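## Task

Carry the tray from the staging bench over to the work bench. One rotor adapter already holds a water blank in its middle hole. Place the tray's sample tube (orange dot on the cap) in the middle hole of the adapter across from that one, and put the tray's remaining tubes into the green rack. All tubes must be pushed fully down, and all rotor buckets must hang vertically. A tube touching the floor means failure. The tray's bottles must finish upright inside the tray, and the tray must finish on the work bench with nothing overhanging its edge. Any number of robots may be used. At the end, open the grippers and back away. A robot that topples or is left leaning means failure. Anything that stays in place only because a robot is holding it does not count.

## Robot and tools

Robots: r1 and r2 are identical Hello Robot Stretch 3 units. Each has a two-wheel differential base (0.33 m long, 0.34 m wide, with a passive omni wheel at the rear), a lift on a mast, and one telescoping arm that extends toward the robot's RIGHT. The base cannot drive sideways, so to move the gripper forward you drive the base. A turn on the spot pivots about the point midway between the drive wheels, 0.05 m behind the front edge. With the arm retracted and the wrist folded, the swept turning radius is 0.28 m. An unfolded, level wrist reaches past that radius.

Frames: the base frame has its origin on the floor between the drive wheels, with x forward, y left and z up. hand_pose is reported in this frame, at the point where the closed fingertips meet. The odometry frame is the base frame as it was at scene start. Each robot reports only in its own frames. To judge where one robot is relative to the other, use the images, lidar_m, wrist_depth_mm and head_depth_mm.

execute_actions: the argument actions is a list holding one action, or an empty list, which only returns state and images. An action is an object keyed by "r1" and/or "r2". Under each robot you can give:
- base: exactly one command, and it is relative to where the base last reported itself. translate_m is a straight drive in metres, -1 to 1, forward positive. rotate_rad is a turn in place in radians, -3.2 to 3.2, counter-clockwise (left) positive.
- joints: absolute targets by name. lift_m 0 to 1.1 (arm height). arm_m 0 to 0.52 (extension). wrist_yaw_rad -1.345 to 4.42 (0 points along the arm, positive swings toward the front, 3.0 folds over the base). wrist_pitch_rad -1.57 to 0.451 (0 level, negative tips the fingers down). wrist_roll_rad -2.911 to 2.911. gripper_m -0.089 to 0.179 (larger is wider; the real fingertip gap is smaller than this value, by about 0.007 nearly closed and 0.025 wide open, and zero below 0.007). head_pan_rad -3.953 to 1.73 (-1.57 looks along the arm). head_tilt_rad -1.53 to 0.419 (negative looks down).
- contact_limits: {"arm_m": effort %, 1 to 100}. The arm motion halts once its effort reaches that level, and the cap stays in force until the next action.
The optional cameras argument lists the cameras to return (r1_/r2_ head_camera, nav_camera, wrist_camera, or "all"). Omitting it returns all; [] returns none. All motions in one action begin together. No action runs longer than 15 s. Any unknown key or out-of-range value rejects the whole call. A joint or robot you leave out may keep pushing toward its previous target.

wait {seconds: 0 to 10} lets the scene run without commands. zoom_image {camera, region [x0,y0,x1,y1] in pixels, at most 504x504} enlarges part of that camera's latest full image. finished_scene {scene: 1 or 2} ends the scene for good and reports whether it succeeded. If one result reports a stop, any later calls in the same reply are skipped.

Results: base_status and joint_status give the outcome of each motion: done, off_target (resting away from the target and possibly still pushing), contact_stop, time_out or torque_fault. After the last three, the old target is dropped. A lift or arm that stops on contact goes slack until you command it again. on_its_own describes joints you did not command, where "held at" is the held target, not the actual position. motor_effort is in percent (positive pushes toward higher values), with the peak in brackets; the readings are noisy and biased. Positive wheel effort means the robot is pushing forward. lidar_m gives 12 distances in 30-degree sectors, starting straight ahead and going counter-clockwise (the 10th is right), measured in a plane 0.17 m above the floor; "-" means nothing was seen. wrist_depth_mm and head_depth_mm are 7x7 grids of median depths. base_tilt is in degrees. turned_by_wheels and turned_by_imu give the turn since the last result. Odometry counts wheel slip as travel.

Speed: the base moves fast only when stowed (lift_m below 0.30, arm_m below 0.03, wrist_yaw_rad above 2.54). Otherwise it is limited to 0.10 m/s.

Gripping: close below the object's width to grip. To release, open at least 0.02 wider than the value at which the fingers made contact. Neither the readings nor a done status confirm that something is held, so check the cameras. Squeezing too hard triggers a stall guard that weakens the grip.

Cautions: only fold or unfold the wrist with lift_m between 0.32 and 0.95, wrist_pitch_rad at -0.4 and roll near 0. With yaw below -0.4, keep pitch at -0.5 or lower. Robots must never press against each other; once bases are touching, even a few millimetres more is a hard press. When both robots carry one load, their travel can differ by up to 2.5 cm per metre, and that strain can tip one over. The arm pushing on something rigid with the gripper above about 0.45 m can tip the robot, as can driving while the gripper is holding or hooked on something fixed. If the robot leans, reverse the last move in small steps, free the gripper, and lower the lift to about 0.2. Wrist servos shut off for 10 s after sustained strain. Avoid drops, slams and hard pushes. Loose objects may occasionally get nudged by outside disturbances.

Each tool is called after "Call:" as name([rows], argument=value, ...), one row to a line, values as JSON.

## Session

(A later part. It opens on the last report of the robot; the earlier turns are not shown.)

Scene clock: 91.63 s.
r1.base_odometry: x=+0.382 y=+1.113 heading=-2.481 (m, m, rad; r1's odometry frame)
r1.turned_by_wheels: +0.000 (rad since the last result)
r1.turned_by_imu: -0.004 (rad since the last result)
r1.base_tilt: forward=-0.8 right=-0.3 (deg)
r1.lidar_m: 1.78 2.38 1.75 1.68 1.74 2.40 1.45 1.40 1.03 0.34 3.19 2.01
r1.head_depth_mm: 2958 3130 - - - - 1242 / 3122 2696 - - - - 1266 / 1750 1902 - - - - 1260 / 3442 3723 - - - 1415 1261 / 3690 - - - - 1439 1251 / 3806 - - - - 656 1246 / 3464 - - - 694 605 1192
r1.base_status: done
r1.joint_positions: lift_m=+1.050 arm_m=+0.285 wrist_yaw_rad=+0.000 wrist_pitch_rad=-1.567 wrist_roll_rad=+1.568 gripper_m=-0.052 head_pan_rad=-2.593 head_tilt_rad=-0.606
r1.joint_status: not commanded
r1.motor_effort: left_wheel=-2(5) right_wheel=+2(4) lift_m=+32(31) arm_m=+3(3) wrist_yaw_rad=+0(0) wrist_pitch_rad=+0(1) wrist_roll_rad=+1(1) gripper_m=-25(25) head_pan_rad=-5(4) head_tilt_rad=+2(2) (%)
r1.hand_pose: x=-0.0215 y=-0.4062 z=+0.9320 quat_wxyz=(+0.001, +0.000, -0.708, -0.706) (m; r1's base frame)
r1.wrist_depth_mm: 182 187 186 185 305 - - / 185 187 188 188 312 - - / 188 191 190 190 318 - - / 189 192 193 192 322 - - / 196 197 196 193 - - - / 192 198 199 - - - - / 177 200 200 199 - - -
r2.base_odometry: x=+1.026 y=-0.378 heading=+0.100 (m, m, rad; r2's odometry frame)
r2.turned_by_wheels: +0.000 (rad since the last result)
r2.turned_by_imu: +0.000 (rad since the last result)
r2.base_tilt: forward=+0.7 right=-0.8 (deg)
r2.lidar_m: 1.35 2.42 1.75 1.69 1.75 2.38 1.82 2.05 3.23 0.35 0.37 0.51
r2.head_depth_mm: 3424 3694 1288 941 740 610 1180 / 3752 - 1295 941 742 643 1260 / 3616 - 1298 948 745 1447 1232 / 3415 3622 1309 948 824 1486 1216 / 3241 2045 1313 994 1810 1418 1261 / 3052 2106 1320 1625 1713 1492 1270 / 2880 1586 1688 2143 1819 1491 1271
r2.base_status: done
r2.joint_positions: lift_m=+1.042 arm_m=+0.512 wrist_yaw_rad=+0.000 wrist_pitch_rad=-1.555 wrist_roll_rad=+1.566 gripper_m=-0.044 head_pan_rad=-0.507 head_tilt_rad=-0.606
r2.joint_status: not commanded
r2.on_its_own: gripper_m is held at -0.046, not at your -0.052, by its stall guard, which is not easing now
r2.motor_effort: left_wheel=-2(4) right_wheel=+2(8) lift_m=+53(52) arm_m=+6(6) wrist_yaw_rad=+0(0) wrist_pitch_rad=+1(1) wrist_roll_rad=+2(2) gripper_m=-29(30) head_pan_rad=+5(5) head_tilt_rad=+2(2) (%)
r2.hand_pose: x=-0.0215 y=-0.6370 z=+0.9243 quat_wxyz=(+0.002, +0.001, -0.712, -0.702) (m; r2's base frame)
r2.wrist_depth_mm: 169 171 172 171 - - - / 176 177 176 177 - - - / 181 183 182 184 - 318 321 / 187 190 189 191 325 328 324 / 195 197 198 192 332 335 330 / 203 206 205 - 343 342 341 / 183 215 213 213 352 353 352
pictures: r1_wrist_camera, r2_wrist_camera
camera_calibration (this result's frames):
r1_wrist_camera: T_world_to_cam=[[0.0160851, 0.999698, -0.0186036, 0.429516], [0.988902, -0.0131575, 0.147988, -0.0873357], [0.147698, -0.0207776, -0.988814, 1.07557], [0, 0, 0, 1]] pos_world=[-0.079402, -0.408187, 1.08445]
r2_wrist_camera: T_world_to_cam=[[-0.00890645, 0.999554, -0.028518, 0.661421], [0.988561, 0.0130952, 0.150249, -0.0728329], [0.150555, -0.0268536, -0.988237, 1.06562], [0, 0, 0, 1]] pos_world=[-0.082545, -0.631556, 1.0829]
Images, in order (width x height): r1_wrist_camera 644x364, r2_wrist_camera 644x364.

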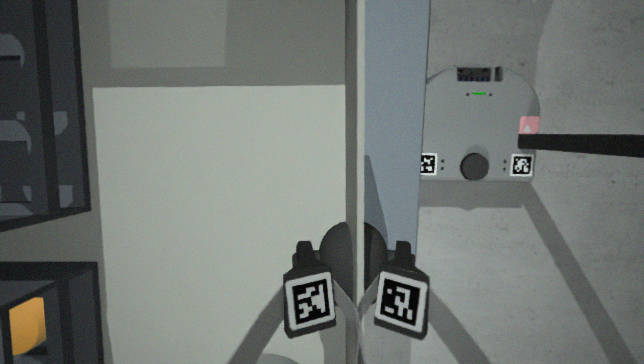

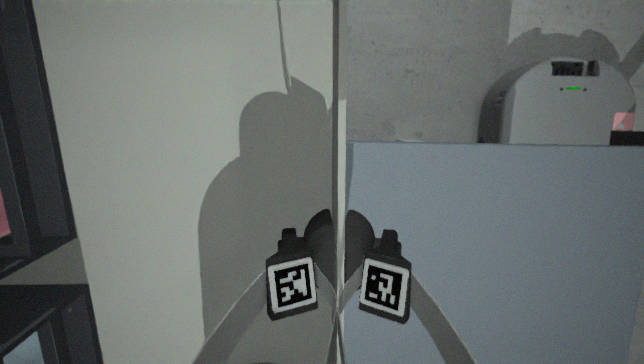

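Call:
execute_actions([
  {"r1":{"base":{"translate_m":-0.62},"joints":{"arm_m":0.265}},"r2":{"base":{"translate_m":0.62}}},
], cameras=["r1_wrist_camera","r2_wrist_camera"])

Call:
execute_actions([
  {"r1":{"joints":{"lift_m":0.925}},"r2":{"joints":{"lift_m":0.918}}},
], cameras=["r1_wrist_camera","r2_wrist_camera","r1_nav_camera"])

Scene clock: 100.53 s.
r1.base_odometry: x=+0.872 y=+1.493 heading=-2.481 (m, m, rad; r1's odometry frame)
r1.turned_by_wheels: +0.000 (rad since the last result)
r1.turned_by_imu: -0.002 (rad since the last result)
r1.base_tilt: forward=-0.8 right=-0.3 (deg)
r1.lidar_m: 2.40 2.38 1.74 1.68 1.75 2.40 1.22 0.86 1.03 0.99 1.03 0.69
r1.head_depth_mm: 2458 2641 - - - - 1245 / 2597 2782 - - - - 1270 / 2720 2952 - - - - 1265 / 1479 1628 - - - 1397 1258 / 1278 1381 - - - 1446 1248 / 1222 - - - - 657 1250 / 3392 - - - 694 604 1193
r1.base_status: done
r1.joint_positions: lift_m=+1.050 arm_m=+0.265 wrist_yaw_rad=+0.000 wrist_pitch_rad=-1.567 wrist_roll_rad=+1.568 gripper_m=-0.052 head_pan_rad=-2.593 head_tilt_rad=-0.606
r1.joint_status: all done
r1.motor_effort: left_wheel=-2(4) right_wheel=+1(2) lift_m=+32(32) arm_m=-1(6) wrist_yaw_rad=+0(0) wrist_pitch_rad=+0(1) wrist_roll_rad=+1(1) gripper_m=-22(25) head_pan_rad=-5(4) head_tilt_rad=+2(2) (%)
r1.hand_pose: x=-0.0215 y=-0.3867 z=+0.9320 quat_wxyz=(+0.001, +0.001, -0.708, -0.706) (m; r1's base frame)
r1.wrist_depth_mm: 185 187 185 185 - - - / 187 189 188 186 314 - - / 187 191 190 189 313 - - / 189 194 193 192 326 - - / 197 196 194 192 - - - / 194 199 197 - - - - / 195 198 200 199 - - -
r2.base_odometry: x=+1.643 y=-0.316 heading=+0.100 (m, m, rad; r2's odometry frame)
r2.turned_by_wheels: +0.000 (rad since the last result)
r2.turned_by_imu: -0.002 (rad since the last result)
r2.base_tilt: forward=+0.7 right=-0.9 (deg)
r2.lidar_m: 1.57 2.44 1.77 1.70 1.76 2.38 2.44 0.51 0.37 0.35 0.37 0.49
r2.head_depth_mm: 3309 3585 3098 939 740 609 560 / 3165 3508 1446 942 744 627 1257 / 2984 3238 1376 945 743 1412 1260 / 2830 3002 1301 950 823 1448 1207 / 2676 2836 1220 989 1132 1416 1264 / 944 1035 1199 1523 1739 1491 1267 / 1076 1263 2728 2223 1818 1493 1268
r2.base_status: done
r2.joint_positions: lift_m=+1.042 arm_m=+0.513 wrist_yaw_rad=+0.000 wrist_pitch_rad=-1.554 wrist_roll_rad=+1.566 gripper_m=-0.044 head_pan_rad=-0.507 head_tilt_rad=-0.606
r2.joint_status: not commanded
r2.on_its_own: gripper_m is held at -0.046, not at your -0.052, by its stall guard, which is not easing now
r2.motor_effort: left_wheel=+0(4) right_wheel=+0(10) lift_m=+52(52) arm_m=+4(6) wrist_yaw_rad=+0(0) wrist_pitch_rad=+1(0) wrist_roll_rad=+2(2) gripper_m=-25(30) head_pan_rad=+5(5) head_tilt_rad=+1(1) (%)
r2.hand_pose: x=-0.0215 y=-0.6375 z=+0.9243 quat_wxyz=(+0.002, +0.001, -0.713, -0.702) (m; r2's base frame)
r2.wrist_depth_mm: 170 170 170 171 303 301 297 / 175 176 175 178 307 313 306 / 180 183 182 184 316 313 316 / 186 189 190 192 326 326 321 / 192 198 196 195 335 334 332 / 202 204 204 - 346 344 340 / 186 214 214 215 351 351 351
pictures: r1_wrist_camera, r2_wrist_camera
camera_calibration (this result's frames):
r1_wrist_camera: T_world_to_cam=[[0.0158389, 0.999689, -0.0192411, 0.410572], [0.988905, -0.0128196, 0.147996, -0.0869476], [0.147703, -0.0213717, -0.988801, 1.07572], [0, 0, 0, 1]] pos_world=[-0.0794073, -0.388569, 1.08444]
r2_wrist_camera: T_world_to_cam=[[-0.00886009, 0.999537, -0.0290964, 0.662388], [0.988562, 0.0131363, 0.150241, -0.0727927], [0.150554, -0.0274324, -0.988221, 1.06522], [0, 0, 0, 1]] pos_world=[-0.0825439, -0.631904, 1.08288]
Images, in order (width x height): r1_wrist_camera 644x364, r2_wrist_camera 644x364.

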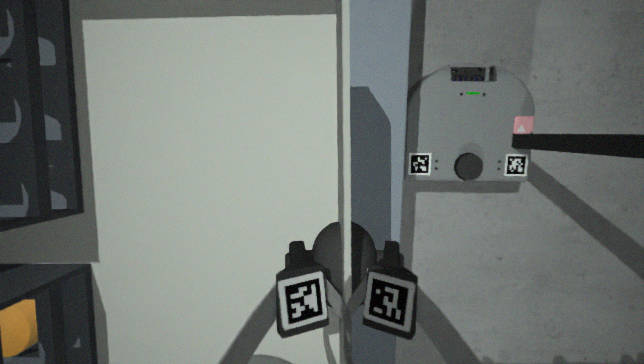

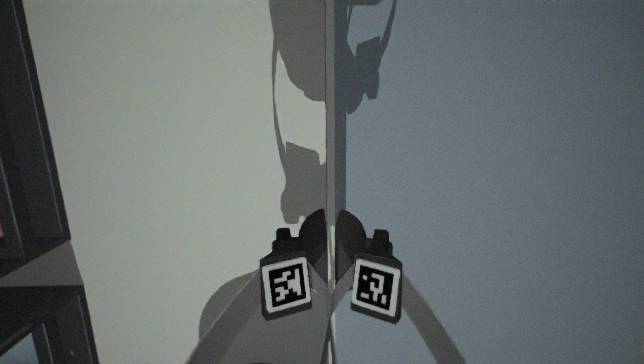

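Scene clock: 102.50 s.
r1.base_odometry: x=+0.872 y=+1.493 heading=-2.481 (m, m, rad; r1's odometry frame)
r1.turned_by_wheels: +0.000 (rad since the last result)
r1.turned_by_imu: +0.000 (rad since the last result)
r1.base_tilt: forward=-0.8 right=-0.3 (deg)
r1.lidar_m: 2.39 2.39 1.75 1.68 1.75 2.41 1.22 0.86 1.03 0.99 1.03 0.69
r1.head_depth_mm: 2476 2652 2693 2221 1858 1515 1301 / 2572 2835 1351 1315 1680 1509 1324 / 2729 2921 1280 1254 1298 1458 - / 1477 1633 1349 971 1147 1450 - / 1282 1396 1410 963 768 1545 - / 1224 1359 3039 955 741 - - / 3399 3710 3169 945 761 - -
r1.base_status: not commanded
r1.joint_positions: lift_m=+0.925 arm_m=+0.265 wrist_yaw_rad=+0.000 wrist_pitch_rad=-1.567 wrist_roll_rad=+1.568 gripper_m=-0.052 head_pan_rad=-2.593 head_tilt_rad=-0.606
r1.joint_status: all done
r1.motor_effort: left_wheel=-2(2) right_wheel=+1(1) lift_m=+29(30) arm_m=-1(1) wrist_yaw_rad=-1(1) wrist_pitch_rad=+0(0) wrist_roll_rad=+1(1) gripper_m=-21(23) head_pan_rad=-4(5) head_tilt_rad=+2(2) (%)
r1.hand_pose: x=-0.0215 y=-0.3867 z=+0.8072 quat_wxyz=(+0.001, +0.001, -0.708, -0.706) (m; r1's base frame)
r1.wrist_depth_mm: 181 182 181 181 187 885 886 / 185 186 184 185 190 - 919 / 187 189 188 188 194 - 899 / 186 191 192 190 200 942 963 / 195 195 194 192 203 957 953 / 190 198 198 - 206 - - / 184 202 200 201 214 - -
r2.base_odometry: x=+1.643 y=-0.316 heading=+0.100 (m, m, rad; r2's odometry frame)
r2.turned_by_wheels: +0.000 (rad since the last result)
r2.turned_by_imu: +0.000 (rad since the last result)
r2.base_tilt: forward=+0.8 right=-0.9 (deg)
r2.lidar_m: 1.57 2.44 1.76 1.70 1.75 2.38 2.43 0.51 0.37 0.35 0.37 0.50
r2.head_depth_mm: 3321 3599 3088 943 740 610 560 / 3169 3497 1446 944 743 628 1261 / 2995 3243 1377 947 744 1413 1257 / 2813 3010 1304 951 821 1455 1212 / 2677 2832 1220 992 1129 1417 1268 / 944 1032 1196 1525 1736 1495 1274 / 1078 1262 2734 2222 1814 1499 1270
r2.base_status: not commanded
r2.joint_positions: lift_m=+0.918 arm_m=+0.513 wrist_yaw_rad=+0.000 wrist_pitch_rad=-1.554 wrist_roll_rad=+1.566 gripper_m=-0.044 head_pan_rad=-0.507 head_tilt_rad=-0.606
r2.joint_status: all done
r2.on_its_own: gripper_m is held at -0.046, not at your -0.052, by its stall guard, which is not easing now
r2.motor_effort: left_wheel=-1(1) right_wheel=+1(0) lift_m=+26(49) arm_m=+4(4) wrist_yaw_rad=+1(1) wrist_pitch_rad=+1(1) wrist_roll_rad=+3(2) gripper_m=-25(25) head_pan_rad=+5(5) head_tilt_rad=+2(2) (%)
r2.hand_pose: x=-0.0215 y=-0.6375 z=+0.8004 quat_wxyz=(+0.002, +0.001, -0.713, -0.702) (m; r2's base frame)
r2.wrist_depth_mm: 173 174 174 176 184 182 183 / 179 180 179 180 189 187 187 / 183 186 185 187 193 192 192 / 188 191 190 192 199 198 195 / 192 197 198 194 204 203 203 / 202 204 204 - 209 209 208 / 204 212 211 212 215 215 213
pictures: r1_nav_camera (sideways: a quarter turn counterclockwise sets it upright), r1_wrist_camera, r2_wrist_camera
camera_calibration (this result's frames):
r1_nav_camera: T_world_to_cam=[[-0.489359, -0.283321, 0.824777, -1.03029], [-0.537841, 0.842523, -0.0296964, 0.09393], [-0.68648, -0.458131, -0.564678, 0.699784], [0, 0, 0, 1]] pos_world=[0.0267264, -0.0504476, 1.2477]
r1_wrist_camera: T_world_to_cam=[[0.0158273, 0.99969, -0.0192045, 0.408124], [0.988905, -0.0128135, 0.147996, -0.0684768], [0.147704, -0.0213338, -0.988802, 0.952347], [0, 0, 0, 1]] pos_world=[-0.0794076, -0.388558, 0.959654]
r2_wrist_camera: T_world_to_cam=[[-0.00887452, 0.99954, -0.0289983, 0.658681], [0.988562, 0.0131358, 0.150243, -0.0541786], [0.150554, -0.0273333, -0.988224, 0.942839], [0, 0, 0, 1]] pos_world=[-0.0825441, -0.631895, 0.958976]
Images, in order (width x height): r1_nav_camera 672x504, r1_wrist_camera 644x364, r2_wrist_camera 644x364.

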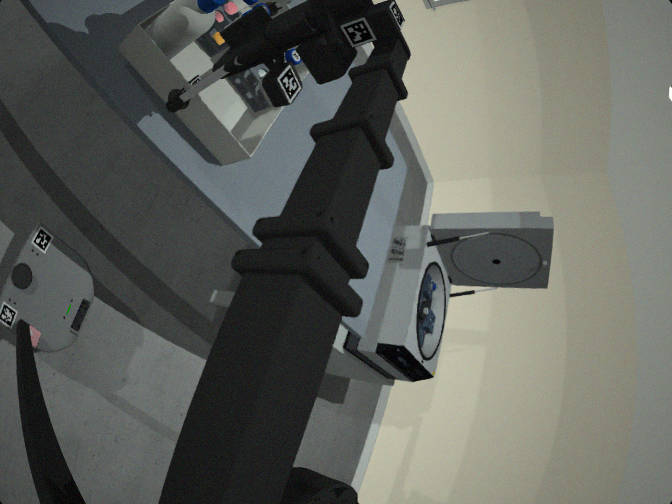

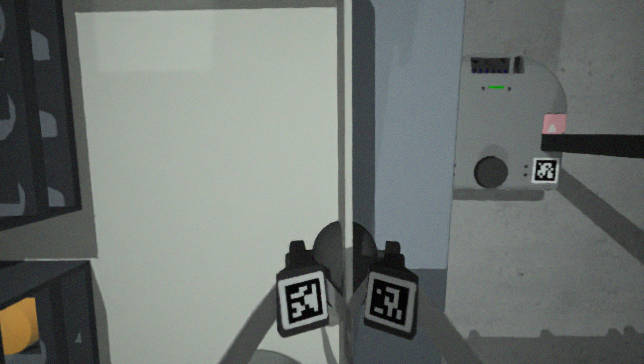

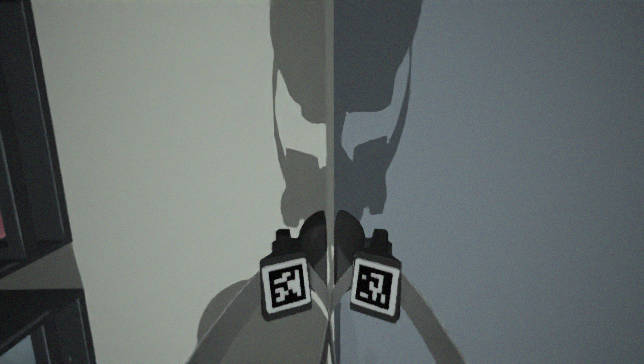

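Call:
execute_actions([
  {"r1":{"joints":{"lift_m":0.92,"gripper_m":0.04}},"r2":{"joints":{"lift_m":0.913,"gripper_m":0.04}}},
], cameras=[])

Call:
execute_actions([
  {"r1":{"joints":{"lift_m":1.1}},"r2":{"joints":{"lift_m":1.08}}},
], cameras=[])

Call:
execute_actions([
  {"r1":{"base":{"rotate_rad":-0.3},"joints":{"arm_m":0.0,"head_pan_rad":-1.57,"head_tilt_rad":-0.75}},"r2":{"joints":{"arm_m":0.0}}},
], cameras=[])

Call:
execute_actions([
  {"r1":{"base":{"translate_m":0.33}},"r2":{"base":{"translate_m":-0.3}}},
], cameras=[])

Call:
execute_actions([
  {"r1":{"base":{"rotate_rad":0.29}}},
], cameras=[])

Call:
execute_actions([
  {"r1":{"base":{"translate_m":-0.25},"joints":{"arm_m":0.3,"gripper_m":0.06}}},
], cameras=["r1_wrist_camera","r1_head_camera"])

Scene clock: 106.73 s.
r1.base_odometry: x=+0.872 y=+1.493 heading=-2.481 (m, m, rad; r1's odometry frame)
r1.turned_by_wheels: +0.000 (rad since the last result)
r1.turned_by_imu: +0.000 (rad since the last result)
r1.base_tilt: forward=-0.8 right=-0.2 (deg)
r1.lidar_m: 2.40 2.39 1.75 1.69 1.75 2.40 1.22 0.86 1.03 0.99 1.03 0.69
r1.head_depth_mm: 2447 2670 2731 2234 1857 1505 1297 / 2579 2823 1350 1320 1682 1504 1324 / 2744 2928 1278 1251 1303 1458 - / 1473 1638 1352 967 1147 1450 - / 1292 1401 1406 961 768 1515 - / 1223 1358 3060 952 741 - - / 3418 3699 3178 947 759 - -
r1.base_status: not commanded
r1.joint_positions: lift_m=+0.920 arm_m=+0.265 wrist_yaw_rad=+0.000 wrist_pitch_rad=-1.565 wrist_roll_rad=+1.568 gripper_m=+0.040 head_pan_rad=-2.593 head_tilt_rad=-0.606
r1.joint_status: all done
r1.motor_effort: left_wheel=+0(0) right_wheel=+1(1) lift_m=+27(30) arm_m=-1(1) wrist_yaw_rad=-1(0) wrist_pitch_rad=-1(1) wrist_roll_rad=+1(1) gripper_m=+1(80) head_pan_rad=-4(4) head_tilt_rad=+2(2) (%)
r1.hand_pose: x=-0.0215 y=-0.3871 z=+0.8022 quat_wxyz=(+0.001, +0.001, -0.709, -0.705) (m; r1's base frame)
r1.wrist_depth_mm: 180 181 179 179 181 889 888 / 183 184 184 183 186 - 887 / 186 189 189 187 190 - 956 / 188 192 193 192 193 926 943 / 197 196 196 196 197 - 960 / 187 202 200 200 - - 979 / 181 206 205 205 208 - -
r2.base_odometry: x=+1.643 y=-0.316 heading=+0.100 (m, m, rad; r2's odometry frame)
r2.turned_by_wheels: +0.000 (rad since the last result)
r2.turned_by_imu: +0.000 (rad since the last result)
r2.base_tilt: forward=+0.7 right=-0.8 (deg)
r2.lidar_m: 1.58 2.44 1.76 1.69 1.75 2.38 2.43 0.51 0.37 0.35 0.36 0.49
r2.head_depth_mm: 3333 3603 3102 937 740 609 560 / 3134 3507 1440 943 742 628 1255 / 3025 3215 1381 947 745 1417 1262 / 2836 2987 1302 950 823 1444 1212 / 2674 2802 1216 992 1133 1411 1265 / 942 1032 1198 1523 1734 1497 1270 / 1077 1267 2733 2214 1822 1494 1272
r2.base_status: not commanded
r2.joint_positions: lift_m=+0.913 arm_m=+0.513 wrist_yaw_rad=+0.000 wrist_pitch_rad=-1.553 wrist_roll_rad=+1.566 gripper_m=+0.040 head_pan_rad=-0.507 head_tilt_rad=-0.606
r2.joint_status: all done
r2.motor_effort: left_wheel=+0(0) right_wheel=-2(2) lift_m=+27(26) arm_m=+3(4) wrist_yaw_rad=+0(0) wrist_pitch_rad=+1(1) wrist_roll_rad=+2(3) gripper_m=+1(95) head_pan_rad=+5(5) head_tilt_rad=+2(2) (%)
r2.hand_pose: x=-0.0215 y=-0.6377 z=+0.7954 quat_wxyz=(+0.002, +0.001, -0.713, -0.701) (m; r2's base frame)
r2.wrist_depth_mm: 179 180 179 178 180 179 178 / 183 184 183 183 183 183 182 / 186 189 189 188 189 187 187 / 192 195 192 193 194 193 192 / 195 200 198 197 198 198 196 / 203 207 - 204 - 203 203 / 183 211 210 210 211 207 206
pictures: none
No camera images: the call's "cameras" was empty. Leave "cameras" out to get every camera's image.

Scene clock: 109.20 s.
r1.base_odometry: x=+0.872 y=+1.493 heading=-2.481 (m, m, rad; r1's odometry frame)
r1.turned_by_wheels: +0.000 (rad since the last result)
r1.turned_by_imu: +0.000 (rad since the last result)
r1.base_tilt: forward=-0.8 right=-0.3 (deg)
r1.lidar_m: 2.40 2.39 1.75 1.69 1.75 2.40 1.22 0.86 1.03 0.99 1.03 0.69
r1.head_depth_mm: - - 1688 2202 1846 1506 1276 / - - 1232 1317 1687 1503 1269 / - - 1261 1266 1302 1453 1261 / - - 1329 968 1150 1407 1257 / - - 1405 961 767 1439 1257 / - - 3014 954 740 655 1248 / - - 3208 946 735 603 1191
r1.base_status: not commanded
r1.joint_positions: lift_m=+1.100 arm_m=+0.265 wrist_yaw_rad=+0.000 wrist_pitch_rad=-1.564 wrist_roll_rad=+1.568 gripper_m=+0.040 head_pan_rad=-2.593 head_tilt_rad=-0.606
r1.joint_status: all done
r1.motor_effort: left_wheel=-1(2) right_wheel=+0(1) lift_m=+27(30) arm_m=-1(1) wrist_yaw_rad=+0(0) wrist_pitch_rad=-1(1) wrist_roll_rad=+1(1) gripper_m=+1(1) head_pan_rad=-5(5) head_tilt_rad=+2(2) (%)
r1.hand_pose: x=-0.0215 y=-0.3873 z=+0.9822 quat_wxyz=(+0.001, +0.001, -0.709, -0.705) (m; r1's base frame)
r1.wrist_depth_mm: 348 298 332 346 - - - / 321 329 351 358 363 - - / 257 310 365 367 365 - - / 380 353 370 368 - - - / 381 316 378 384 - - - / 390 327 387 373 - - - / 365 347 250 273 - - -
r2.base_odometry: x=+1.643 y=-0.316 heading=+0.100 (m, m, rad; r2's odometry frame)
r2.turned_by_wheels: +0.000 (rad since the last result)
r2.turned_by_imu: +0.000 (rad since the last result)
r2.base_tilt: forward=+0.7 right=-0.9 (deg)
r2.lidar_m: 1.57 2.44 1.77 1.69 1.76 2.38 2.44 0.51 0.37 0.35 0.36 0.49
r2.head_depth_mm: 3347 3615 3092 940 740 610 560 / 3179 3499 1433 944 743 629 1256 / 2996 3258 1377 947 744 1410 1259 / 2824 3019 1300 952 822 1454 1212 / 2688 2813 1220 989 1127 1416 1268 / 941 1034 1198 1529 1733 1494 1269 / 1075 1261 2726 2229 1810 1491 1273
r2.base_status: not commanded
r2.joint_positions: lift_m=+1.080 arm_m=+0.513 wrist_yaw_rad=+0.000 wrist_pitch_rad=-1.553 wrist_roll_rad=+1.566 gripper_m=+0.040 head_pan_rad=-0.507 head_tilt_rad=-0.606
r2.joint_status: all done
r2.motor_effort: left_wheel=+0(0) right_wheel=-1(2) lift_m=+45(46) arm_m=+4(4) wrist_yaw_rad=+2(0) wrist_pitch_rad=+0(0) wrist_roll_rad=+3(2) gripper_m=+1(0) head_pan_rad=+5(5) head_tilt_rad=+1(1) (%)
r2.hand_pose: x=-0.0215 y=-0.6379 z=+0.9616 quat_wxyz=(+0.002, +0.001, -0.713, -0.701) (m; r2's base frame)
r2.wrist_depth_mm: 343 341 341 338 339 342 333 / 339 294 349 347 351 347 343 / 333 298 357 353 356 356 349 / 245 303 365 369 361 365 361 / 380 345 374 373 375 374 371 / 389 322 - 376 - 384 382 / 389 265 315 283 397 392 394
pictures: none
No camera images: the call's "cameras" was empty. Leave "cameras" out to get every camera's image.

Scene clock: 114.13 s.
r1.base_odometry: x=+0.872 y=+1.493 heading=-2.781 (m, m, rad; r1's odometry frame)
r1.turned_by_wheels: -0.300 (rad since the last result)
r1.turned_by_imu: -0.300 (rad since the last result)
r1.base_tilt: forward=-0.8 right=-0.3 (deg)
r1.lidar_m: 0.69 3.60 2.00 1.69 1.68 1.91 2.88 0.86 1.10 1.00 0.99 0.71
r1.head_depth_mm: - - - - - 1319 1196 / - - - - - - 1148 / - - - - - - - / 2831 3112 1026 727 - - 1139 / 2710 3031 837 723 - - 1156 / 2644 2928 1006 720 661 560 1172 / 2535 2796 1002 674 613 537 1161
r1.base_status: done
r1.joint_positions: lift_m=+1.100 arm_m=+0.000 wrist_yaw_rad=+0.000 wrist_pitch_rad=-1.564 wrist_roll_rad=+1.568 gripper_m=+0.040 head_pan_rad=-1.577 head_tilt_rad=-0.741
r1.joint_status: all done
r1.motor_effort: left_wheel=+2(5) right_wheel=-2(5) lift_m=+26(27) arm_m=-5(6) wrist_yaw_rad=+0(0) wrist_pitch_rad=-2(1) wrist_roll_rad=+1(1) gripper_m=+1(0) head_pan_rad=+5(57) head_tilt_rad=-3(14) (%)
r1.hand_pose: x=-0.0215 y=-0.1228 z=+0.9822 quat_wxyz=(+0.001, +0.001, -0.709, -0.705) (m; r1's base frame)
r1.wrist_depth_mm: 359 - - - - - - / 364 - - - - - - / 376 - - - - - - / 350 383 - - - - - / 350 390 - - - - - / 372 396 - - - - - / 407 393 - - - - -
r2.base_odometry: x=+1.643 y=-0.316 heading=+0.100 (m, m, rad; r2's odometry frame)
r2.turned_by_wheels: +0.000 (rad since the last result)
r2.turned_by_imu: +0.000 (rad since the last result)
r2.base_tilt: forward=+0.7 right=-1.0 (deg)
r2.lidar_m: 1.58 2.44 1.77 1.70 1.75 2.38 2.44 0.51 0.37 0.35 0.37 0.50
r2.head_depth_mm: 3338 3604 3086 940 740 610 562 / 3164 3491 1437 944 743 627 1258 / 3004 3239 1380 946 745 1415 1263 / 2825 3021 1307 948 822 1451 1214 / 2669 2813 1221 994 1126 1414 1265 / 944 1034 1200 1529 1739 1495 1267 / 1081 1260 2753 2219 1823 1496 1271
r2.base_status: not commanded
r2.joint_positions: lift_m=+1.080 arm_m=+0.000 wrist_yaw_rad=+0.001 wrist_pitch_rad=-1.552 wrist_roll_rad=+1.566 gripper_m=+0.040 head_pan_rad=-0.507 head_tilt_rad=-0.606
r2.joint_status: all done
r2.motor_effort: left_wheel=+1(1) right_wheel=-2(2) lift_m=+46(45) arm_m=-1(2) wrist_yaw_rad=+0(0) wrist_pitch_rad=+0(0) wrist_roll_rad=+2(2) gripper_m=+0(1) head_pan_rad=+5(5) head_tilt_rad=+2(1) (%)
r2.hand_pose: x=-0.0216 y=-0.1256 z=+0.9616 quat_wxyz=(+0.002, +0.002, -0.713, -0.701) (m; r2's base frame)
r2.wrist_depth_mm: 349 344 - - - - - / 354 355 - - - - - / 367 369 - - - - - / 376 373 - - - - - / 382 384 - - - - - / 395 401 - - - - - / 408 409 - - - - -
pictures: none
No camera images: the call's "cameras" was empty. Leave "cameras" out to get every camera's image.

Scene clock: 118.50 s.
r1.base_odometry: x=+0.563 y=+1.377 heading=-2.781 (m, m, rad; r1's odometry frame)
r1.turned_by_wheels: +0.000 (rad since the last result)
r1.turned_by_imu: +0.002 (rad since the last result)
r1.base_tilt: forward=-0.7 right=-0.3 (deg)
r1.lidar_m: 2.07 3.82 2.11 1.79 1.78 2.02 3.18 1.13 1.06 0.90 0.90 0.38
r1.head_depth_mm: - - - - - 542 1198 / - - - - - - 1153 / - - - - - - - / 2718 3018 1027 764 - - 1120 / 2636 2949 1022 793 - - 490 / 2556 2839 1009 792 666 551 479 / 2452 2742 1375 785 645 549 477
r1.base_status: done
r1.joint_positions: lift_m=+1.100 arm_m=+0.000 wrist_yaw_rad=+0.000 wrist_pitch_rad=-1.564 wrist_roll_rad=+1.568 gripper_m=+0.040 head_pan_rad=-1.577 head_tilt_rad=-0.741
r1.joint_status: not commanded
r1.motor_effort: left_wheel=+0(4) right_wheel=-2(2) lift_m=+26(26) arm_m=-6(5) wrist_yaw_rad=+0(0) wrist_pitch_rad=-1(1) wrist_roll_rad=+1(1) gripper_m=+1(1) head_pan_rad=+5(5) head_tilt_rad=-4(4) (%)
r1.hand_pose: x=-0.0215 y=-0.1228 z=+0.9822 quat_wxyz=(+0.001, +0.001, -0.709, -0.705) (m; r1's base frame)
r1.wrist_depth_mm: 313 355 - - - - - / 280 358 - - - - - / 348 374 - - - - - / 377 376 385 - - - - / 390 387 386 - - - - / 398 403 390 - - - - / 410 403 399 - - - -
r2.base_odometry: x=+1.344 y=-0.346 heading=+0.100 (m, m, rad; r2's odometry frame)
r2.turned_by_wheels: +0.000 (rad since the last result)
r2.turned_by_imu: +0.000 (rad since the last result)
r2.base_tilt: forward=+0.7 right=-0.9 (deg)
r2.lidar_m: 1.59 2.43 1.76 1.69 1.75 2.37 2.14 0.50 0.37 0.36 0.37 0.50
r2.head_depth_mm: 3448 3654 1293 939 740 611 1180 / 3505 - 1295 945 743 628 1254 / 3317 3592 1300 949 745 1447 1236 / 3099 3279 1311 950 821 1487 1212 / 2961 1933 1464 992 1680 1419 1262 / 2807 1834 1419 1290 1708 1496 1272 / 1171 1314 1805 2138 1813 1492 1270
r2.base_status: done
r2.joint_positions: lift_m=+1.080 arm_m=+0.000 wrist_yaw_rad=+0.001 wrist_pitch_rad=-1.552 wrist_roll_rad=+1.566 gripper_m=+0.040 head_pan_rad=-0.507 head_tilt_rad=-0.606
r2.joint_status: not commanded
r2.motor_effort: left_wheel=+2(3) right_wheel=-2(9) lift_m=+45(46) arm_m=-1(1) wrist_yaw_rad=+0(0) wrist_pitch_rad=+0(0) wrist_roll_rad=+2(2) gripper_m=+0(0) head_pan_rad=+5(5) head_tilt_rad=+1(2) (%)
r2.hand_pose: x=-0.0216 y=-0.1256 z=+0.9616 quat_wxyz=(+0.002, +0.002, -0.713, -0.701) (m; r2's base frame)
r2.wrist_depth_mm: 345 349 - - - - - / 355 360 - - - - - / 367 366 - - - - - / 374 373 - - - - - / 384 387 - - - - - / 392 390 - - - - - / 408 412 - - - - -
pictures: none
No camera images: the call's "cameras" was empty. Leave "cameras" out to get every camera's image.

Scene clock: 120.20 s.
r1.base_odometry: x=+0.563 y=+1.377 heading=-2.491 (m, m, rad; r1's odometry frame)
r1.turned_by_wheels: +0.290 (rad since the last result)
r1.turned_by_imu: +0.291 (rad since the last result)
r1.base_tilt: forward=-0.7 right=-0.2 (deg)
r1.lidar_m: 2.07 2.55 1.85 1.78 1.85 2.52 1.13 1.13 0.93 0.90 0.40 0.38
r1.head_depth_mm: - - - - - 518 509 / - - - - - - 1128 / - - - - - - - / 1214 2796 1027 801 - - 1116 / 2576 2872 1020 740 - - 491 / 2576 2897 1008 739 664 550 498 / 2576 2894 1000 787 645 549 496
r1.base_status: done
r1.joint_positions: lift_m=+1.100 arm_m=+0.000 wrist_yaw_rad=+0.000 wrist_pitch_rad=-1.564 wrist_roll_rad=+1.568 gripper_m=+0.040 head_pan_rad=-1.577 head_tilt_rad=-0.741
r1.joint_status: not commanded
r1.motor_effort: left_wheel=-3(4) right_wheel=+2(4) lift_m=+26(26) arm_m=-7(5) wrist_yaw_rad=+1(0) wrist_pitch_rad=-1(1) wrist_roll_rad=+1(1) gripper_m=+1(1) head_pan_rad=+4(5) head_tilt_rad=-3(3) (%)
r1.hand_pose: x=-0.0215 y=-0.1228 z=+0.9822 quat_wxyz=(+0.001, +0.001, -0.709, -0.705) (m; r1's base frame)
r1.wrist_depth_mm: 341 344 353 - - - - / 363 366 365 - - - - / 372 374 370 - - - - / 380 374 385 - - - - / 391 388 381 - - - - / 397 394 395 - - - - / 403 404 409 - - - -
r2.base_odometry: x=+1.344 y=-0.346 heading=+0.100 (m, m, rad; r2's odometry frame)
r2.turned_by_wheels: +0.000 (rad since the last result)
r2.turned_by_imu: +0.000 (rad since the last result)
r2.base_tilt: forward=+0.7 right=-0.9 (deg)
r2.lidar_m: 1.59 2.43 1.77 1.69 1.75 2.37 2.14 0.50 0.37 0.36 0.37 0.50
r2.head_depth_mm: 3436 3695 1289 939 739 610 1175 / 3500 - 1290 945 743 628 1255 / 3294 3603 1301 947 745 1443 1233 / 3137 3281 1303 950 824 1487 1213 / 2954 1935 1472 988 1684 1414 1262 / 2807 1836 1424 1294 1712 1489 1267 / 1173 1307 1802 2142 1817 1495 1270
r2.base_status: not commanded
r2.joint_positions: lift_m=+1.080 arm_m=+0.000 wrist_yaw_rad=+0.001 wrist_pitch_rad=-1.552 wrist_roll_rad=+1.566 gripper_m=+0.040 head_pan_rad=-0.507 head_tilt_rad=-0.606
r2.joint_status: not commanded
r2.motor_effort: left_wheel=+1(2) right_wheel=-3(3) lift_m=+45(46) arm_m=-1(1) wrist_yaw_rad=+0(0) wrist_pitch_rad=+0(0) wrist_roll_rad=+2(2) gripper_m=+0(0) head_pan_rad=+4(5) head_tilt_rad=+2(2) (%)
r2.hand_pose: x=-0.0216 y=-0.1256 z=+0.9616 quat_wxyz=(+0.002, +0.002, -0.713, -0.701) (m; r2's base frame)
r2.wrist_depth_mm: 350 353 - - - - - / 357 359 - - - - - / 363 368 - - - - - / 375 374 - - - - - / 384 386 - - - - - / 394 400 - - - - - / 408 407 - - - - -
pictures: none
No camera images: the call's "cameras" was empty. Leave "cameras" out to get every camera's image.

Scene clock: 123.63 s.
r1.base_odometry: x=+0.762 y=+1.528 heading=-2.491 (m, m, rad; r1's odometry frame)
r1.turned_by_wheels: +0.000 (rad since the last result)
r1.turned_by_imu: -0.001 (rad since the last result)
r1.base_tilt: forward=-0.8 right=-0.4 (deg)
r1.lidar_m: 2.32 2.54 1.85 1.78 1.84 2.52 1.06 0.89 0.93 0.90 0.93 0.59
r1.head_depth_mm: 2628 2906 1060 794 626 561 509 / 2667 2846 1049 690 627 559 507 / - 3013 1037 777 626 557 504 / 2549 - 1027 644 607 502 502 / 2578 2907 1023 769 521 491 500 / 2514 2780 1014 792 650 551 497 / 2588 2887 1000 785 645 548 496
r1.base_status: done
r1.joint_positions: lift_m=+1.100 arm_m=+0.300 wrist_yaw_rad=+0.000 wrist_pitch_rad=-1.563 wrist_roll_rad=+1.568 gripper_m=+0.060 head_pan_rad=-1.577 head_tilt_rad=-0.741
r1.joint_status: all done
r1.motor_effort: left_wheel=-1(5) right_wheel=+1(3) lift_m=+27(26) arm_m=+6(7) wrist_yaw_rad=+0(0) wrist_pitch_rad=-2(1) wrist_roll_rad=+1(1) gripper_m=+0(72) head_pan_rad=+5(5) head_tilt_rad=-4(3) (%)
r1.hand_pose: x=-0.0215 y=-0.4221 z=+0.9822 quat_wxyz=(+0.001, +0.001, -0.709, -0.705) (m; r1's base frame)
r1.wrist_depth_mm: 235 294 293 351 349 345 - / 333 356 297 353 358 353 - / 351 367 362 361 367 363 - / 379 376 255 342 370 370 - / 383 378 377 376 272 379 - / 398 360 - 351 370 - - / 411 404 405 400 397 - -
r2.base_odometry: x=+1.344 y=-0.346 heading=+0.100 (m, m, rad; r2's odometry frame)
r2.turned_by_wheels: +0.000 (rad since the last result)
r2.turned_by_imu: +0.000 (rad since the last result)
r2.base_tilt: forward=+0.7 right=-0.8 (deg)
r2.lidar_m: 1.58 2.43 1.75 1.69 1.75 2.38 2.14 0.50 0.37 0.36 0.37 0.50
r2.head_depth_mm: 3418 3667 1288 938 740 609 1177 / 3502 - 1296 944 742 628 1261 / 3298 3554 1295 947 746 1454 1233 / 3124 3301 1307 949 822 1481 1215 / 2961 1937 1469 991 1675 1422 1267 / 2806 1822 1422 1293 1706 1497 1272 / 1168 1308 1795 2138 1820 1498 1275
r2.base_status: not commanded
r2.joint_positions: lift_m=+1.080 arm_m=+0.000 wrist_yaw_rad=+0.001 wrist_pitch_rad=-1.552 wrist_roll_rad=+1.566 gripper_m=+0.040 head_pan_rad=-0.507 head_tilt_rad=-0.606
r2.joint_status: not commanded
r2.motor_effort: left_wheel=+1(2) right_wheel=-2(2) lift_m=+45(45) arm_m=-1(1) wrist_yaw_rad=+0(0) wrist_pitch_rad=+0(0) wrist_roll_rad=+2(2) gripper_m=+0(0) head_pan_rad=+5(4) head_tilt_rad=+2(2) (%)
r2.hand_pose: x=-0.0216 y=-0.1256 z=+0.9616 quat_wxyz=(+0.002, +0.002, -0.713, -0.701) (m; r2's base frame)
r2.wrist_depth_mm: 347 353 - - - - - / 355 358 - - - - - / 366 362 - - - - - / 377 375 - - - - - / 386 390 - - - - - / 397 399 - - - - - / 404 405 - - - - -
pictures: r1_head_camera (sideways: a quarter turn clockwise sets it upright), r1_wrist_camera
camera_calibration (this result's frames):
r1_head_camera: T_world_to_cam=[[-0.037631, 0.662661, -0.747974, 0.998038], [0.998835, 0.00232306, -0.0481938, 0.0579863], [-0.0301986, -0.748916, -0.661976, 0.822947], [0, 0, 0, 1]] pos_world=[0.00449017, -0.0451769, 1.29407]
r1_wrist_camera: T_world_to_cam=[[0.0157542, 0.99962, -0.0226105, 0.450188], [0.988906, -0.0122369, 0.148038, -0.0946264], [0.147705, -0.0246919, -0.988723, 1.12314], [0, 0, 0, 1]] pos_world=[-0.0794094, -0.423443, 1.13466]
Images, in order (width x height): r1_head_camera 896x504, r1_wrist_camera 644x364.

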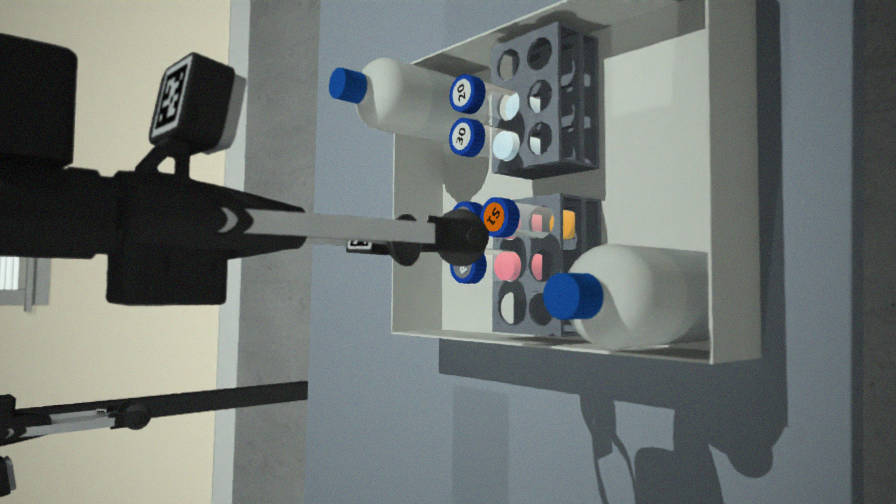

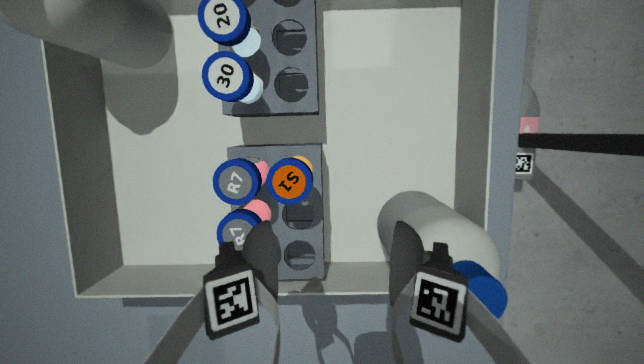

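Call:
execute_actions([
  {"r1":{"base":{"translate_m":-0.034},"joints":{"arm_m":0.334,"wrist_roll_rad":0.0,"lift_m":1.07,"gripper_m":0.055}}},
], cameras=[])

Call:
execute_actions([
  {"r1":{"joints":{"lift_m":1.035}}},
], cameras=["r1_wrist_camera","r1_head_camera"])

Scene clock: 127.50 s.
r1.base_odometry: x=+0.789 y=+1.549 heading=-2.491 (m, m, rad; r1's odometry frame)
r1.turned_by_wheels: +0.000 (rad since the last result)
r1.turned_by_imu: +0.000 (rad since the last result)
r1.base_tilt: forward=-0.8 right=-0.3 (deg)
r1.lidar_m: 2.35 2.53 1.85 1.78 1.84 2.51 1.03 0.86 0.93 0.90 0.93 0.62
r1.head_depth_mm: 2602 2907 1059 816 635 532 509 / - 2935 1047 713 628 560 507 / - 2902 1021 736 624 556 505 / 2557 2859 986 764 622 554 502 / 2593 2900 1015 761 466 489 500 / 2533 2798 1009 767 615 515 498 / 2493 2883 1003 784 646 549 496
r1.base_status: done
r1.joint_positions: lift_m=+1.070 arm_m=+0.334 wrist_yaw_rad=+0.000 wrist_pitch_rad=-1.563 wrist_roll_rad=+0.008 gripper_m=+0.055 head_pan_rad=-1.577 head_tilt_rad=-0.741
r1.joint_status: all done
r1.motor_effort: left_wheel=-2(4) right_wheel=+1(3) lift_m=+22(24) arm_m=+5(6) wrist_yaw_rad=+0(0) wrist_pitch_rad=-2(1) wrist_roll_rad=-3(5) gripper_m=+0(33) head_pan_rad=+5(5) head_tilt_rad=-3(4) (%)
r1.hand_pose: x=-0.0216 y=-0.4563 z=+0.9524 quat_wxyz=(+0.500, +0.496, -0.504, -0.501) (m; r1's base frame)
r1.wrist_depth_mm: 324 323 320 324 320 242 317 / 328 330 326 328 329 323 322 / 338 335 333 334 285 279 335 / 347 342 280 274 282 280 339 / 354 357 293 316 345 306 348 / 364 363 300 354 - 346 357 / 374 368 245 364 360 328 360
r2.base_odometry: x=+1.344 y=-0.346 heading=+0.100 (m, m, rad; r2's odometry frame)
r2.turned_by_wheels: +0.000 (rad since the last result)
r2.turned_by_imu: +0.000 (rad since the last result)
r2.base_tilt: forward=+0.8 right=-1.0 (deg)
r2.lidar_m: 1.59 2.44 1.76 1.69 1.75 2.37 2.14 0.50 0.37 0.36 0.37 0.50
r2.head_depth_mm: 3445 3647 1289 940 739 610 1180 / 3548 - 1295 942 743 628 1258 / 3311 3585 1305 949 744 1453 1232 / 3112 3297 1313 949 824 1480 1211 / 2931 1914 1468 989 1673 1418 1266 / 2817 1836 1425 1292 1708 1483 1268 / 1171 1313 1806 2148 1816 1494 1273
r2.base_status: not commanded
r2.joint_positions: lift_m=+1.080 arm_m=+0.000 wrist_yaw_rad=+0.001 wrist_pitch_rad=-1.552 wrist_roll_rad=+1.566 gripper_m=+0.040 head_pan_rad=-0.507 head_tilt_rad=-0.606
r2.joint_status: not commanded
r2.motor_effort: left_wheel=+2(2) right_wheel=-3(2) lift_m=+46(46) arm_m=-1(1) wrist_yaw_rad=+1(0) wrist_pitch_rad=+0(0) wrist_roll_rad=+3(2) gripper_m=+0(1) head_pan_rad=+4(5) head_tilt_rad=+2(1) (%)
r2.hand_pose: x=-0.0216 y=-0.1256 z=+0.9616 quat_wxyz=(+0.002, +0.002, -0.713, -0.701) (m; r2's base frame)
r2.wrist_depth_mm: 347 348 - - - - - / 356 360 - - - - - / 366 365 - - - - - / 376 383 - - - - - / 385 386 - - - - - / 397 396 - - - - - / 406 405 - - - - -
pictures: none
No camera images: the call's "cameras" was empty. Leave "cameras" out to get every camera's image.

Scene clock: 128.63 s.
r1.base_odometry: x=+0.789 y=+1.549 heading=-2.491 (m, m, rad; r1's odometry frame)
r1.turned_by_wheels: +0.000 (rad since the last result)
r1.turned_by_imu: +0.000 (rad since the last result)
r1.base_tilt: forward=-0.6 right=-0.3 (deg)
r1.lidar_m: 2.36 2.55 1.85 1.78 1.84 2.52 1.03 0.85 0.93 0.90 0.93 0.62
r1.head_depth_mm: - 2940 1057 818 637 531 509 / 2626 2947 1048 715 629 559 508 / - 2969 1023 737 626 557 504 / 2570 2861 948 761 621 554 501 / 2585 2893 1022 762 466 489 500 / 2543 2789 1013 767 616 516 497 / 2486 2873 1000 784 645 549 495
r1.base_status: not commanded
r1.joint_positions: lift_m=+1.035 arm_m=+0.334 wrist_yaw_rad=+0.000 wrist_pitch_rad=-1.563 wrist_roll_rad=+0.008 gripper_m=+0.055 head_pan_rad=-1.577 head_tilt_rad=-0.741
r1.joint_status: all done
r1.motor_effort: left_wheel=-2(1) right_wheel=+0(0) lift_m=+22(20) arm_m=+5(5) wrist_yaw_rad=+0(0) wrist_pitch_rad=-1(2) wrist_roll_rad=-3(3) gripper_m=+1(0) head_pan_rad=+5(5) head_tilt_rad=-3(3) (%)
r1.hand_pose: x=-0.0216 y=-0.4563 z=+0.9174 quat_wxyz=(+0.500, +0.496, -0.504, -0.501) (m; r1's base frame)
r1.wrist_depth_mm: 291 279 288 287 287 244 246 / 300 296 297 296 293 288 263 / 304 303 299 299 298 241 251 / 315 312 187 186 249 183 303 / 320 318 281 250 277 280 311 / 327 322 303 323 - 321 313 / 337 331 244 327 332 326 326
r2.base_odometry: x=+1.344 y=-0.346 heading=+0.100 (m, m, rad; r2's odometry frame)
r2.turned_by_wheels: +0.000 (rad since the last result)
r2.turned_by_imu: +0.000 (rad since the last result)
r2.base_tilt: forward=+0.7 right=-0.9 (deg)
r2.lidar_m: 1.58 2.43 1.77 1.69 1.75 2.37 2.14 0.50 0.37 0.36 0.37 0.50
r2.head_depth_mm: 3426 3664 1291 941 740 610 1183 / 3464 - 1290 943 742 628 1258 / 3277 3569 1300 946 744 1447 1237 / 3077 3305 1313 950 822 1485 1213 / 2974 1939 1470 991 1677 1414 1263 / 2826 1837 1425 1297 1705 1493 1269 / 1170 1309 1797 2151 1809 1494 1271
r2.base_status: not commanded
r2.joint_positions: lift_m=+1.080 arm_m=+0.000 wrist_yaw_rad=+0.001 wrist_pitch_rad=-1.552 wrist_roll_rad=+1.566 gripper_m=+0.040 head_pan_rad=-0.507 head_tilt_rad=-0.606
r2.joint_status: not commanded
r2.motor_effort: left_wheel=+1(2) right_wheel=-3(2) lift_m=+45(46) arm_m=-1(1) wrist_yaw_rad=+0(0) wrist_pitch_rad=+0(0) wrist_roll_rad=+2(2) gripper_m=+1(0) head_pan_rad=+5(5) head_tilt_rad=+2(2) (%)
r2.hand_pose: x=-0.0216 y=-0.1256 z=+0.9616 quat_wxyz=(+0.002, +0.002, -0.713, -0.701) (m; r2's base frame)
r2.wrist_depth_mm: 349 349 - - - - - / 360 357 - - - - - / 370 367 - - - - - / 373 380 - - - - - / 388 383 - - - - - / 399 404 - - - - - / 409 408 - - - - -
pictures: r1_head_camera (sideways: a quarter turn clockwise sets it upright), r1_wrist_camera
camera_calibration (this result's frames):
r1_head_camera: T_world_to_cam=[[-0.037631, 0.662661, -0.747974, 0.998038], [0.998835, 0.00232318, -0.0481938, 0.0579863], [-0.0301985, -0.748916, -0.661976, 0.822947], [0, 0, 0, 1]] pos_world=[0.00449018, -0.0451769, 1.29407]
r1_wrist_camera: T_world_to_cam=[[-0.999537, 0.0263262, -0.0152232, 0.0100885], [0.0239005, 0.989573, 0.142035, 0.356437], [0.0188037, 0.141606, -0.989745, 1.13232], [0, 0, 0, 1]] pos_world=[-0.019727, -0.513328, 1.07023]
Images, in order (width x height): r1_head_camera 896x504, r1_wrist_camera 644x364.

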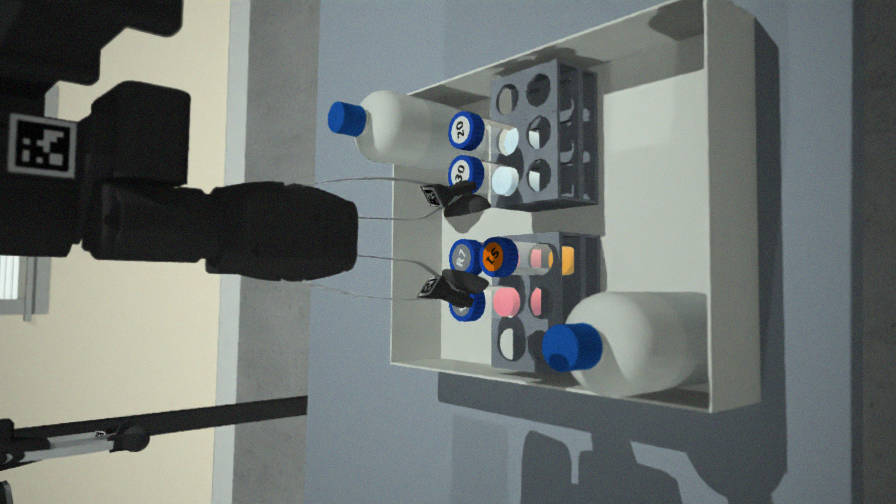

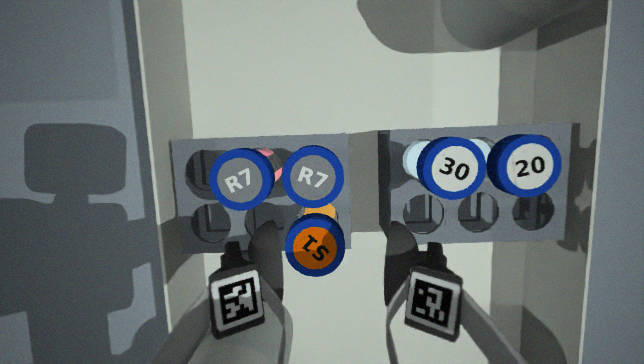

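Call:
execute_actions([
  {"r1":{"base":{"translate_m":0.010}}},
], cameras=["r1_wrist_camera","r1_head_camera"])

Scene clock: 137.33 s.
r1.base_odometry: x=+0.781 y=+1.543 heading=-2.491 (m, m, rad; r1's odometry frame)
r1.turned_by_wheels: +0.000 (rad since the last result)
r1.turned_by_imu: +0.000 (rad since the last result)
r1.base_tilt: forward=-0.7 right=-0.2 (deg)
r1.lidar_m: 2.34 2.54 1.85 1.78 1.84 2.51 1.04 0.86 0.93 0.90 0.93 0.61
r1.head_depth_mm: - 2939 1054 819 631 536 509 / 2618 2972 1049 713 629 559 507 / - 2981 1019 755 631 557 504 / 2603 2870 948 761 617 530 503 / 2592 2889 1020 758 451 481 500 / 2549 2853 1012 792 633 528 498 / 2555 2899 1001 783 645 550 496
r1.base_status: done
r1.joint_positions: lift_m=+1.035 arm_m=+0.334 wrist_yaw_rad=+0.000 wrist_pitch_rad=-1.563 wrist_roll_rad=+0.008 gripper_m=+0.055 head_pan_rad=-1.577 head_tilt_rad=-0.741
r1.joint_status: not commanded
r1.motor_effort: left_wheel=-2(4) right_wheel=+1(4) lift_m=+22(22) arm_m=+5(5) wrist_yaw_rad=+0(0) wrist_pitch_rad=-2(1) wrist_roll_rad=-3(3) gripper_m=+0(1) head_pan_rad=+4(5) head_tilt_rad=-3(4) (%)
r1.hand_pose: x=-0.0216 y=-0.4563 z=+0.9174 quat_wxyz=(+0.500, +0.496, -0.504, -0.501) (m; r1's base frame)
r1.wrist_depth_mm: 292 289 289 285 284 246 234 / 300 298 293 294 293 295 261 / 304 306 297 298 296 240 241 / 312 312 246 187 254 184 251 / 319 317 264 200 291 281 266 / 330 326 289 321 - 318 281 / 334 332 248 328 328 325 328
r2.base_odometry: x=+1.344 y=-0.346 heading=+0.100 (m, m, rad; r2's odometry frame)
r2.turned_by_wheels: +0.000 (rad since the last result)
r2.turned_by_imu: +0.000 (rad since the last result)
r2.base_tilt: forward=+0.7 right=-0.8 (deg)
r2.lidar_m: 1.59 2.43 1.76 1.69 1.75 2.38 2.14 0.50 0.37 0.36 0.37 0.50
r2.head_depth_mm: 3461 3654 1284 938 739 610 1181 / 3496 - 1294 943 742 627 1259 / 3299 3617 1300 945 744 1445 1237 / 3121 3291 1309 952 823 1488 1214 / 2930 1944 1473 992 1682 1417 1268 / 2815 1833 1426 1292 1715 1494 1270 / 1172 1309 1813 2142 1808 1490 1267
r2.base_status: not commanded
r2.joint_positions: lift_m=+1.080 arm_m=+0.000 wrist_yaw_rad=+0.001 wrist_pitch_rad=-1.552 wrist_roll_rad=+1.566 gripper_m=+0.040 head_pan_rad=-0.507 head_tilt_rad=-0.606
r2.joint_status: not commanded
r2.motor_effort: left_wheel=+1(2) right_wheel=-2(2) lift_m=+45(45) arm_m=-1(1) wrist_yaw_rad=-1(0) wrist_pitch_rad=+0(0) wrist_roll_rad=+2(2) gripper_m=+1(1) head_pan_rad=+4(5) head_tilt_rad=+2(1) (%)
r2.hand_pose: x=-0.0216 y=-0.1256 z=+0.9616 quat_wxyz=(+0.002, +0.002, -0.713, -0.701) (m; r2's base frame)
r2.wrist_depth_mm: 350 348 - - - - - / 357 355 - - - - - / 362 368 - - - - - / 373 380 - - - - - / 387 384 - - - - - / 397 393 - - - - - / 412 407 - - - - -
pictures: r1_head_camera (sideways: a quarter turn clockwise sets it upright), r1_wrist_camera
camera_calibration (this result's frames):
r1_head_camera: T_world_to_cam=[[-0.037631, 0.662661, -0.747974, 0.998038], [0.998835, 0.00232307, -0.0481938, 0.0579863], [-0.0301986, -0.748916, -0.661976, 0.822947], [0, 0, 0, 1]] pos_world=[0.00449017, -0.0451769, 1.29407]
r1_wrist_camera: T_world_to_cam=[[-0.999542, 0.0261715, -0.0152221, 0.0100168], [0.0237475, 0.989577, 0.142035, 0.356435], [0.0187807, 0.141609, -0.989745, 1.13232], [0, 0, 0, 1]] pos_world=[-0.019718, -0.513328, 1.07023]
Images, in order (width x height): r1_head_camera 896x504, r1_wrist_camera 644x364.

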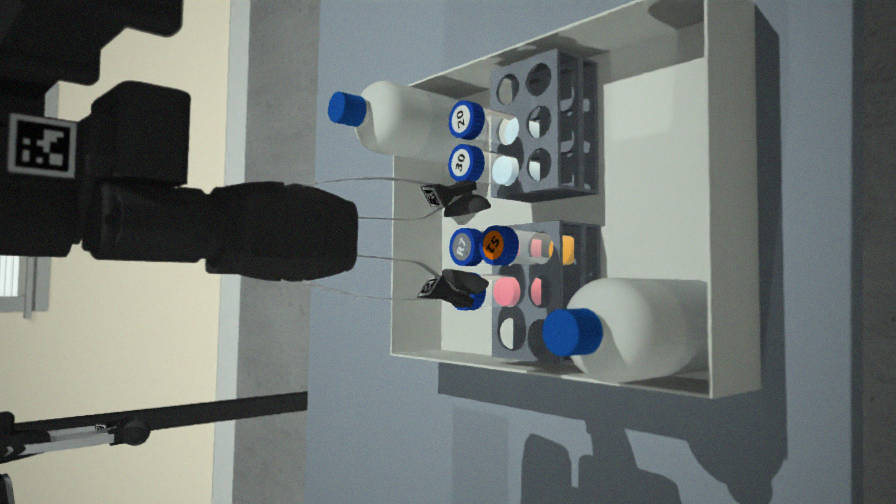

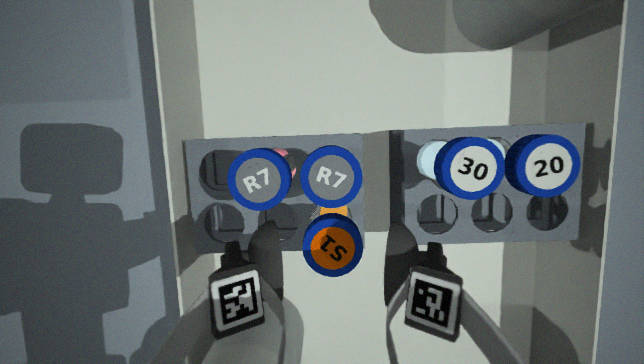

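Call:
execute_actions([
  {"r1":{"joints":{"arm_m":0.322,"lift_m":1.01}}},
], cameras=["r1_wrist_camera","r1_head_camera"])

Scene clock: 139.63 s.
r1.base_odometry: x=+0.781 y=+1.543 heading=-2.491 (m, m, rad; r1's odometry frame)
r1.turned_by_wheels: +0.000 (rad since the last result)
r1.turned_by_imu: +0.000 (rad since the last result)
r1.base_tilt: forward=-0.7 right=-0.3 (deg)
r1.lidar_m: 2.34 2.55 1.85 1.78 1.85 2.52 1.04 0.86 0.93 0.90 0.93 0.61
r1.head_depth_mm: 2481 2963 1059 818 632 536 508 / - 3006 1043 713 627 560 506 / - - 1037 764 631 557 504 / 2519 2896 - 774 614 530 502 / 2566 2912 1021 763 451 481 499 / 2545 2871 1010 791 632 528 497 / 2526 2934 1004 784 646 548 496
r1.base_status: not commanded
r1.joint_positions: lift_m=+1.010 arm_m=+0.322 wrist_yaw_rad=+0.000 wrist_pitch_rad=-1.563 wrist_roll_rad=+0.008 gripper_m=+0.055 head_pan_rad=-1.577 head_tilt_rad=-0.741
r1.joint_status: all done
r1.motor_effort: left_wheel=-1(2) right_wheel=+1(1) lift_m=+21(21) arm_m=-5(6) wrist_yaw_rad=+0(1) wrist_pitch_rad=-1(1) wrist_roll_rad=-3(3) gripper_m=+0(1) head_pan_rad=+5(5) head_tilt_rad=-3(3) (%)
r1.hand_pose: x=-0.0216 y=-0.4452 z=+0.8924 quat_wxyz=(+0.500, +0.496, -0.503, -0.500) (m; r1's base frame)
r1.wrist_depth_mm: 271 255 264 266 263 262 235 / 277 250 271 271 270 267 238 / 281 277 246 214 254 157 156 / 287 287 162 161 258 221 217 / 293 291 256 164 270 252 224 / 301 297 272 295 - 293 254 / 310 304 226 299 303 298 259
r2.base_odometry: x=+1.344 y=-0.346 heading=+0.100 (m, m, rad; r2's odometry frame)
r2.turned_by_wheels: +0.000 (rad since the last result)
r2.turned_by_imu: +0.000 (rad since the last result)
r2.base_tilt: forward=+0.6 right=-0.8 (deg)
r2.lidar_m: 1.59 2.43 1.76 1.69 1.74 2.38 2.14 0.50 0.37 0.36 0.37 0.50
r2.head_depth_mm: 3410 3664 1290 940 740 610 1180 / 3509 - 1295 945 745 629 1259 / 3332 3592 1298 946 745 1449 1235 / 3109 3299 1308 950 823 1482 1208 / 2944 1921 1470 991 1672 1415 1267 / 2805 1829 1424 1293 1717 1494 1271 / 1171 1305 1811 2138 1811 1490 1269
r2.base_status: not commanded
r2.joint_positions: lift_m=+1.080 arm_m=+0.000 wrist_yaw_rad=+0.001 wrist_pitch_rad=-1.552 wrist_roll_rad=+1.566 gripper_m=+0.040 head_pan_rad=-0.507 head_tilt_rad=-0.606
r2.joint_status: not commanded
r2.motor_effort: left_wheel=+1(2) right_wheel=-2(2) lift_m=+45(46) arm_m=-1(1) wrist_yaw_rad=+0(0) wrist_pitch_rad=+0(0) wrist_roll_rad=+2(2) gripper_m=+0(0) head_pan_rad=+5(5) head_tilt_rad=+2(1) (%)
r2.hand_pose: x=-0.0216 y=-0.1256 z=+0.9616 quat_wxyz=(+0.002, +0.002, -0.713, -0.701) (m; r2's base frame)
r2.wrist_depth_mm: 346 351 - - - - - / 355 357 - - - - - / 365 367 - - - - - / 376 376 - - - - - / 385 388 - - - - - / 391 398 - - - - - / 406 408 - - - - -
pictures: r1_head_camera (sideways: a quarter turn clockwise sets it upright), r1_wrist_camera
camera_calibration (this result's frames):
r1_head_camera: T_world_to_cam=[[-0.037631, 0.66266, -0.747974, 0.998038], [0.998835, 0.00232317, -0.0481938, 0.0579863], [-0.0301985, -0.748916, -0.661976, 0.822946], [0, 0, 0, 1]] pos_world=[0.00449018, -0.0451769, 1.29407]
r1_wrist_camera: T_world_to_cam=[[-0.999546, 0.0260083, -0.015221, 0.0092709], [0.0235861, 0.989581, 0.142035, 0.348956], [0.0187565, 0.141612, -0.989745, 1.106], [0, 0, 0, 1]] pos_world=[-0.0197085, -0.502183, 1.04523]
Images, in order (width x height): r1_head_camera 896x504, r1_wrist_camera 644x364.

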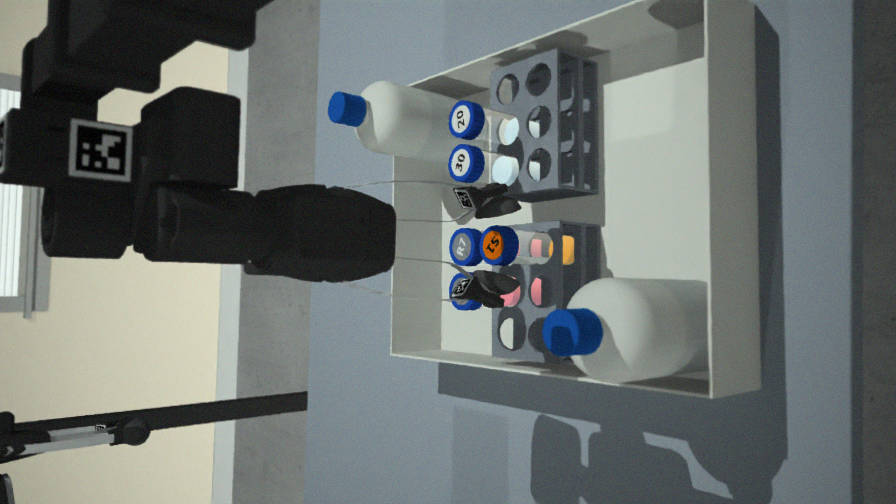

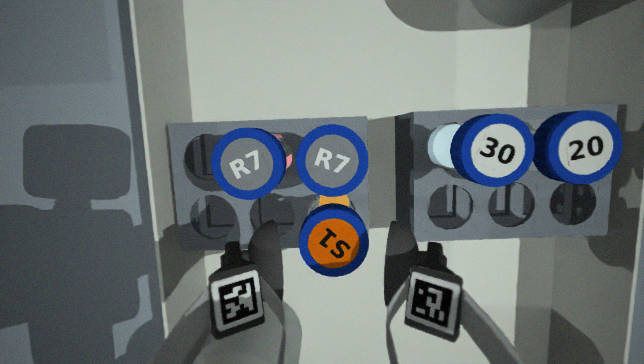

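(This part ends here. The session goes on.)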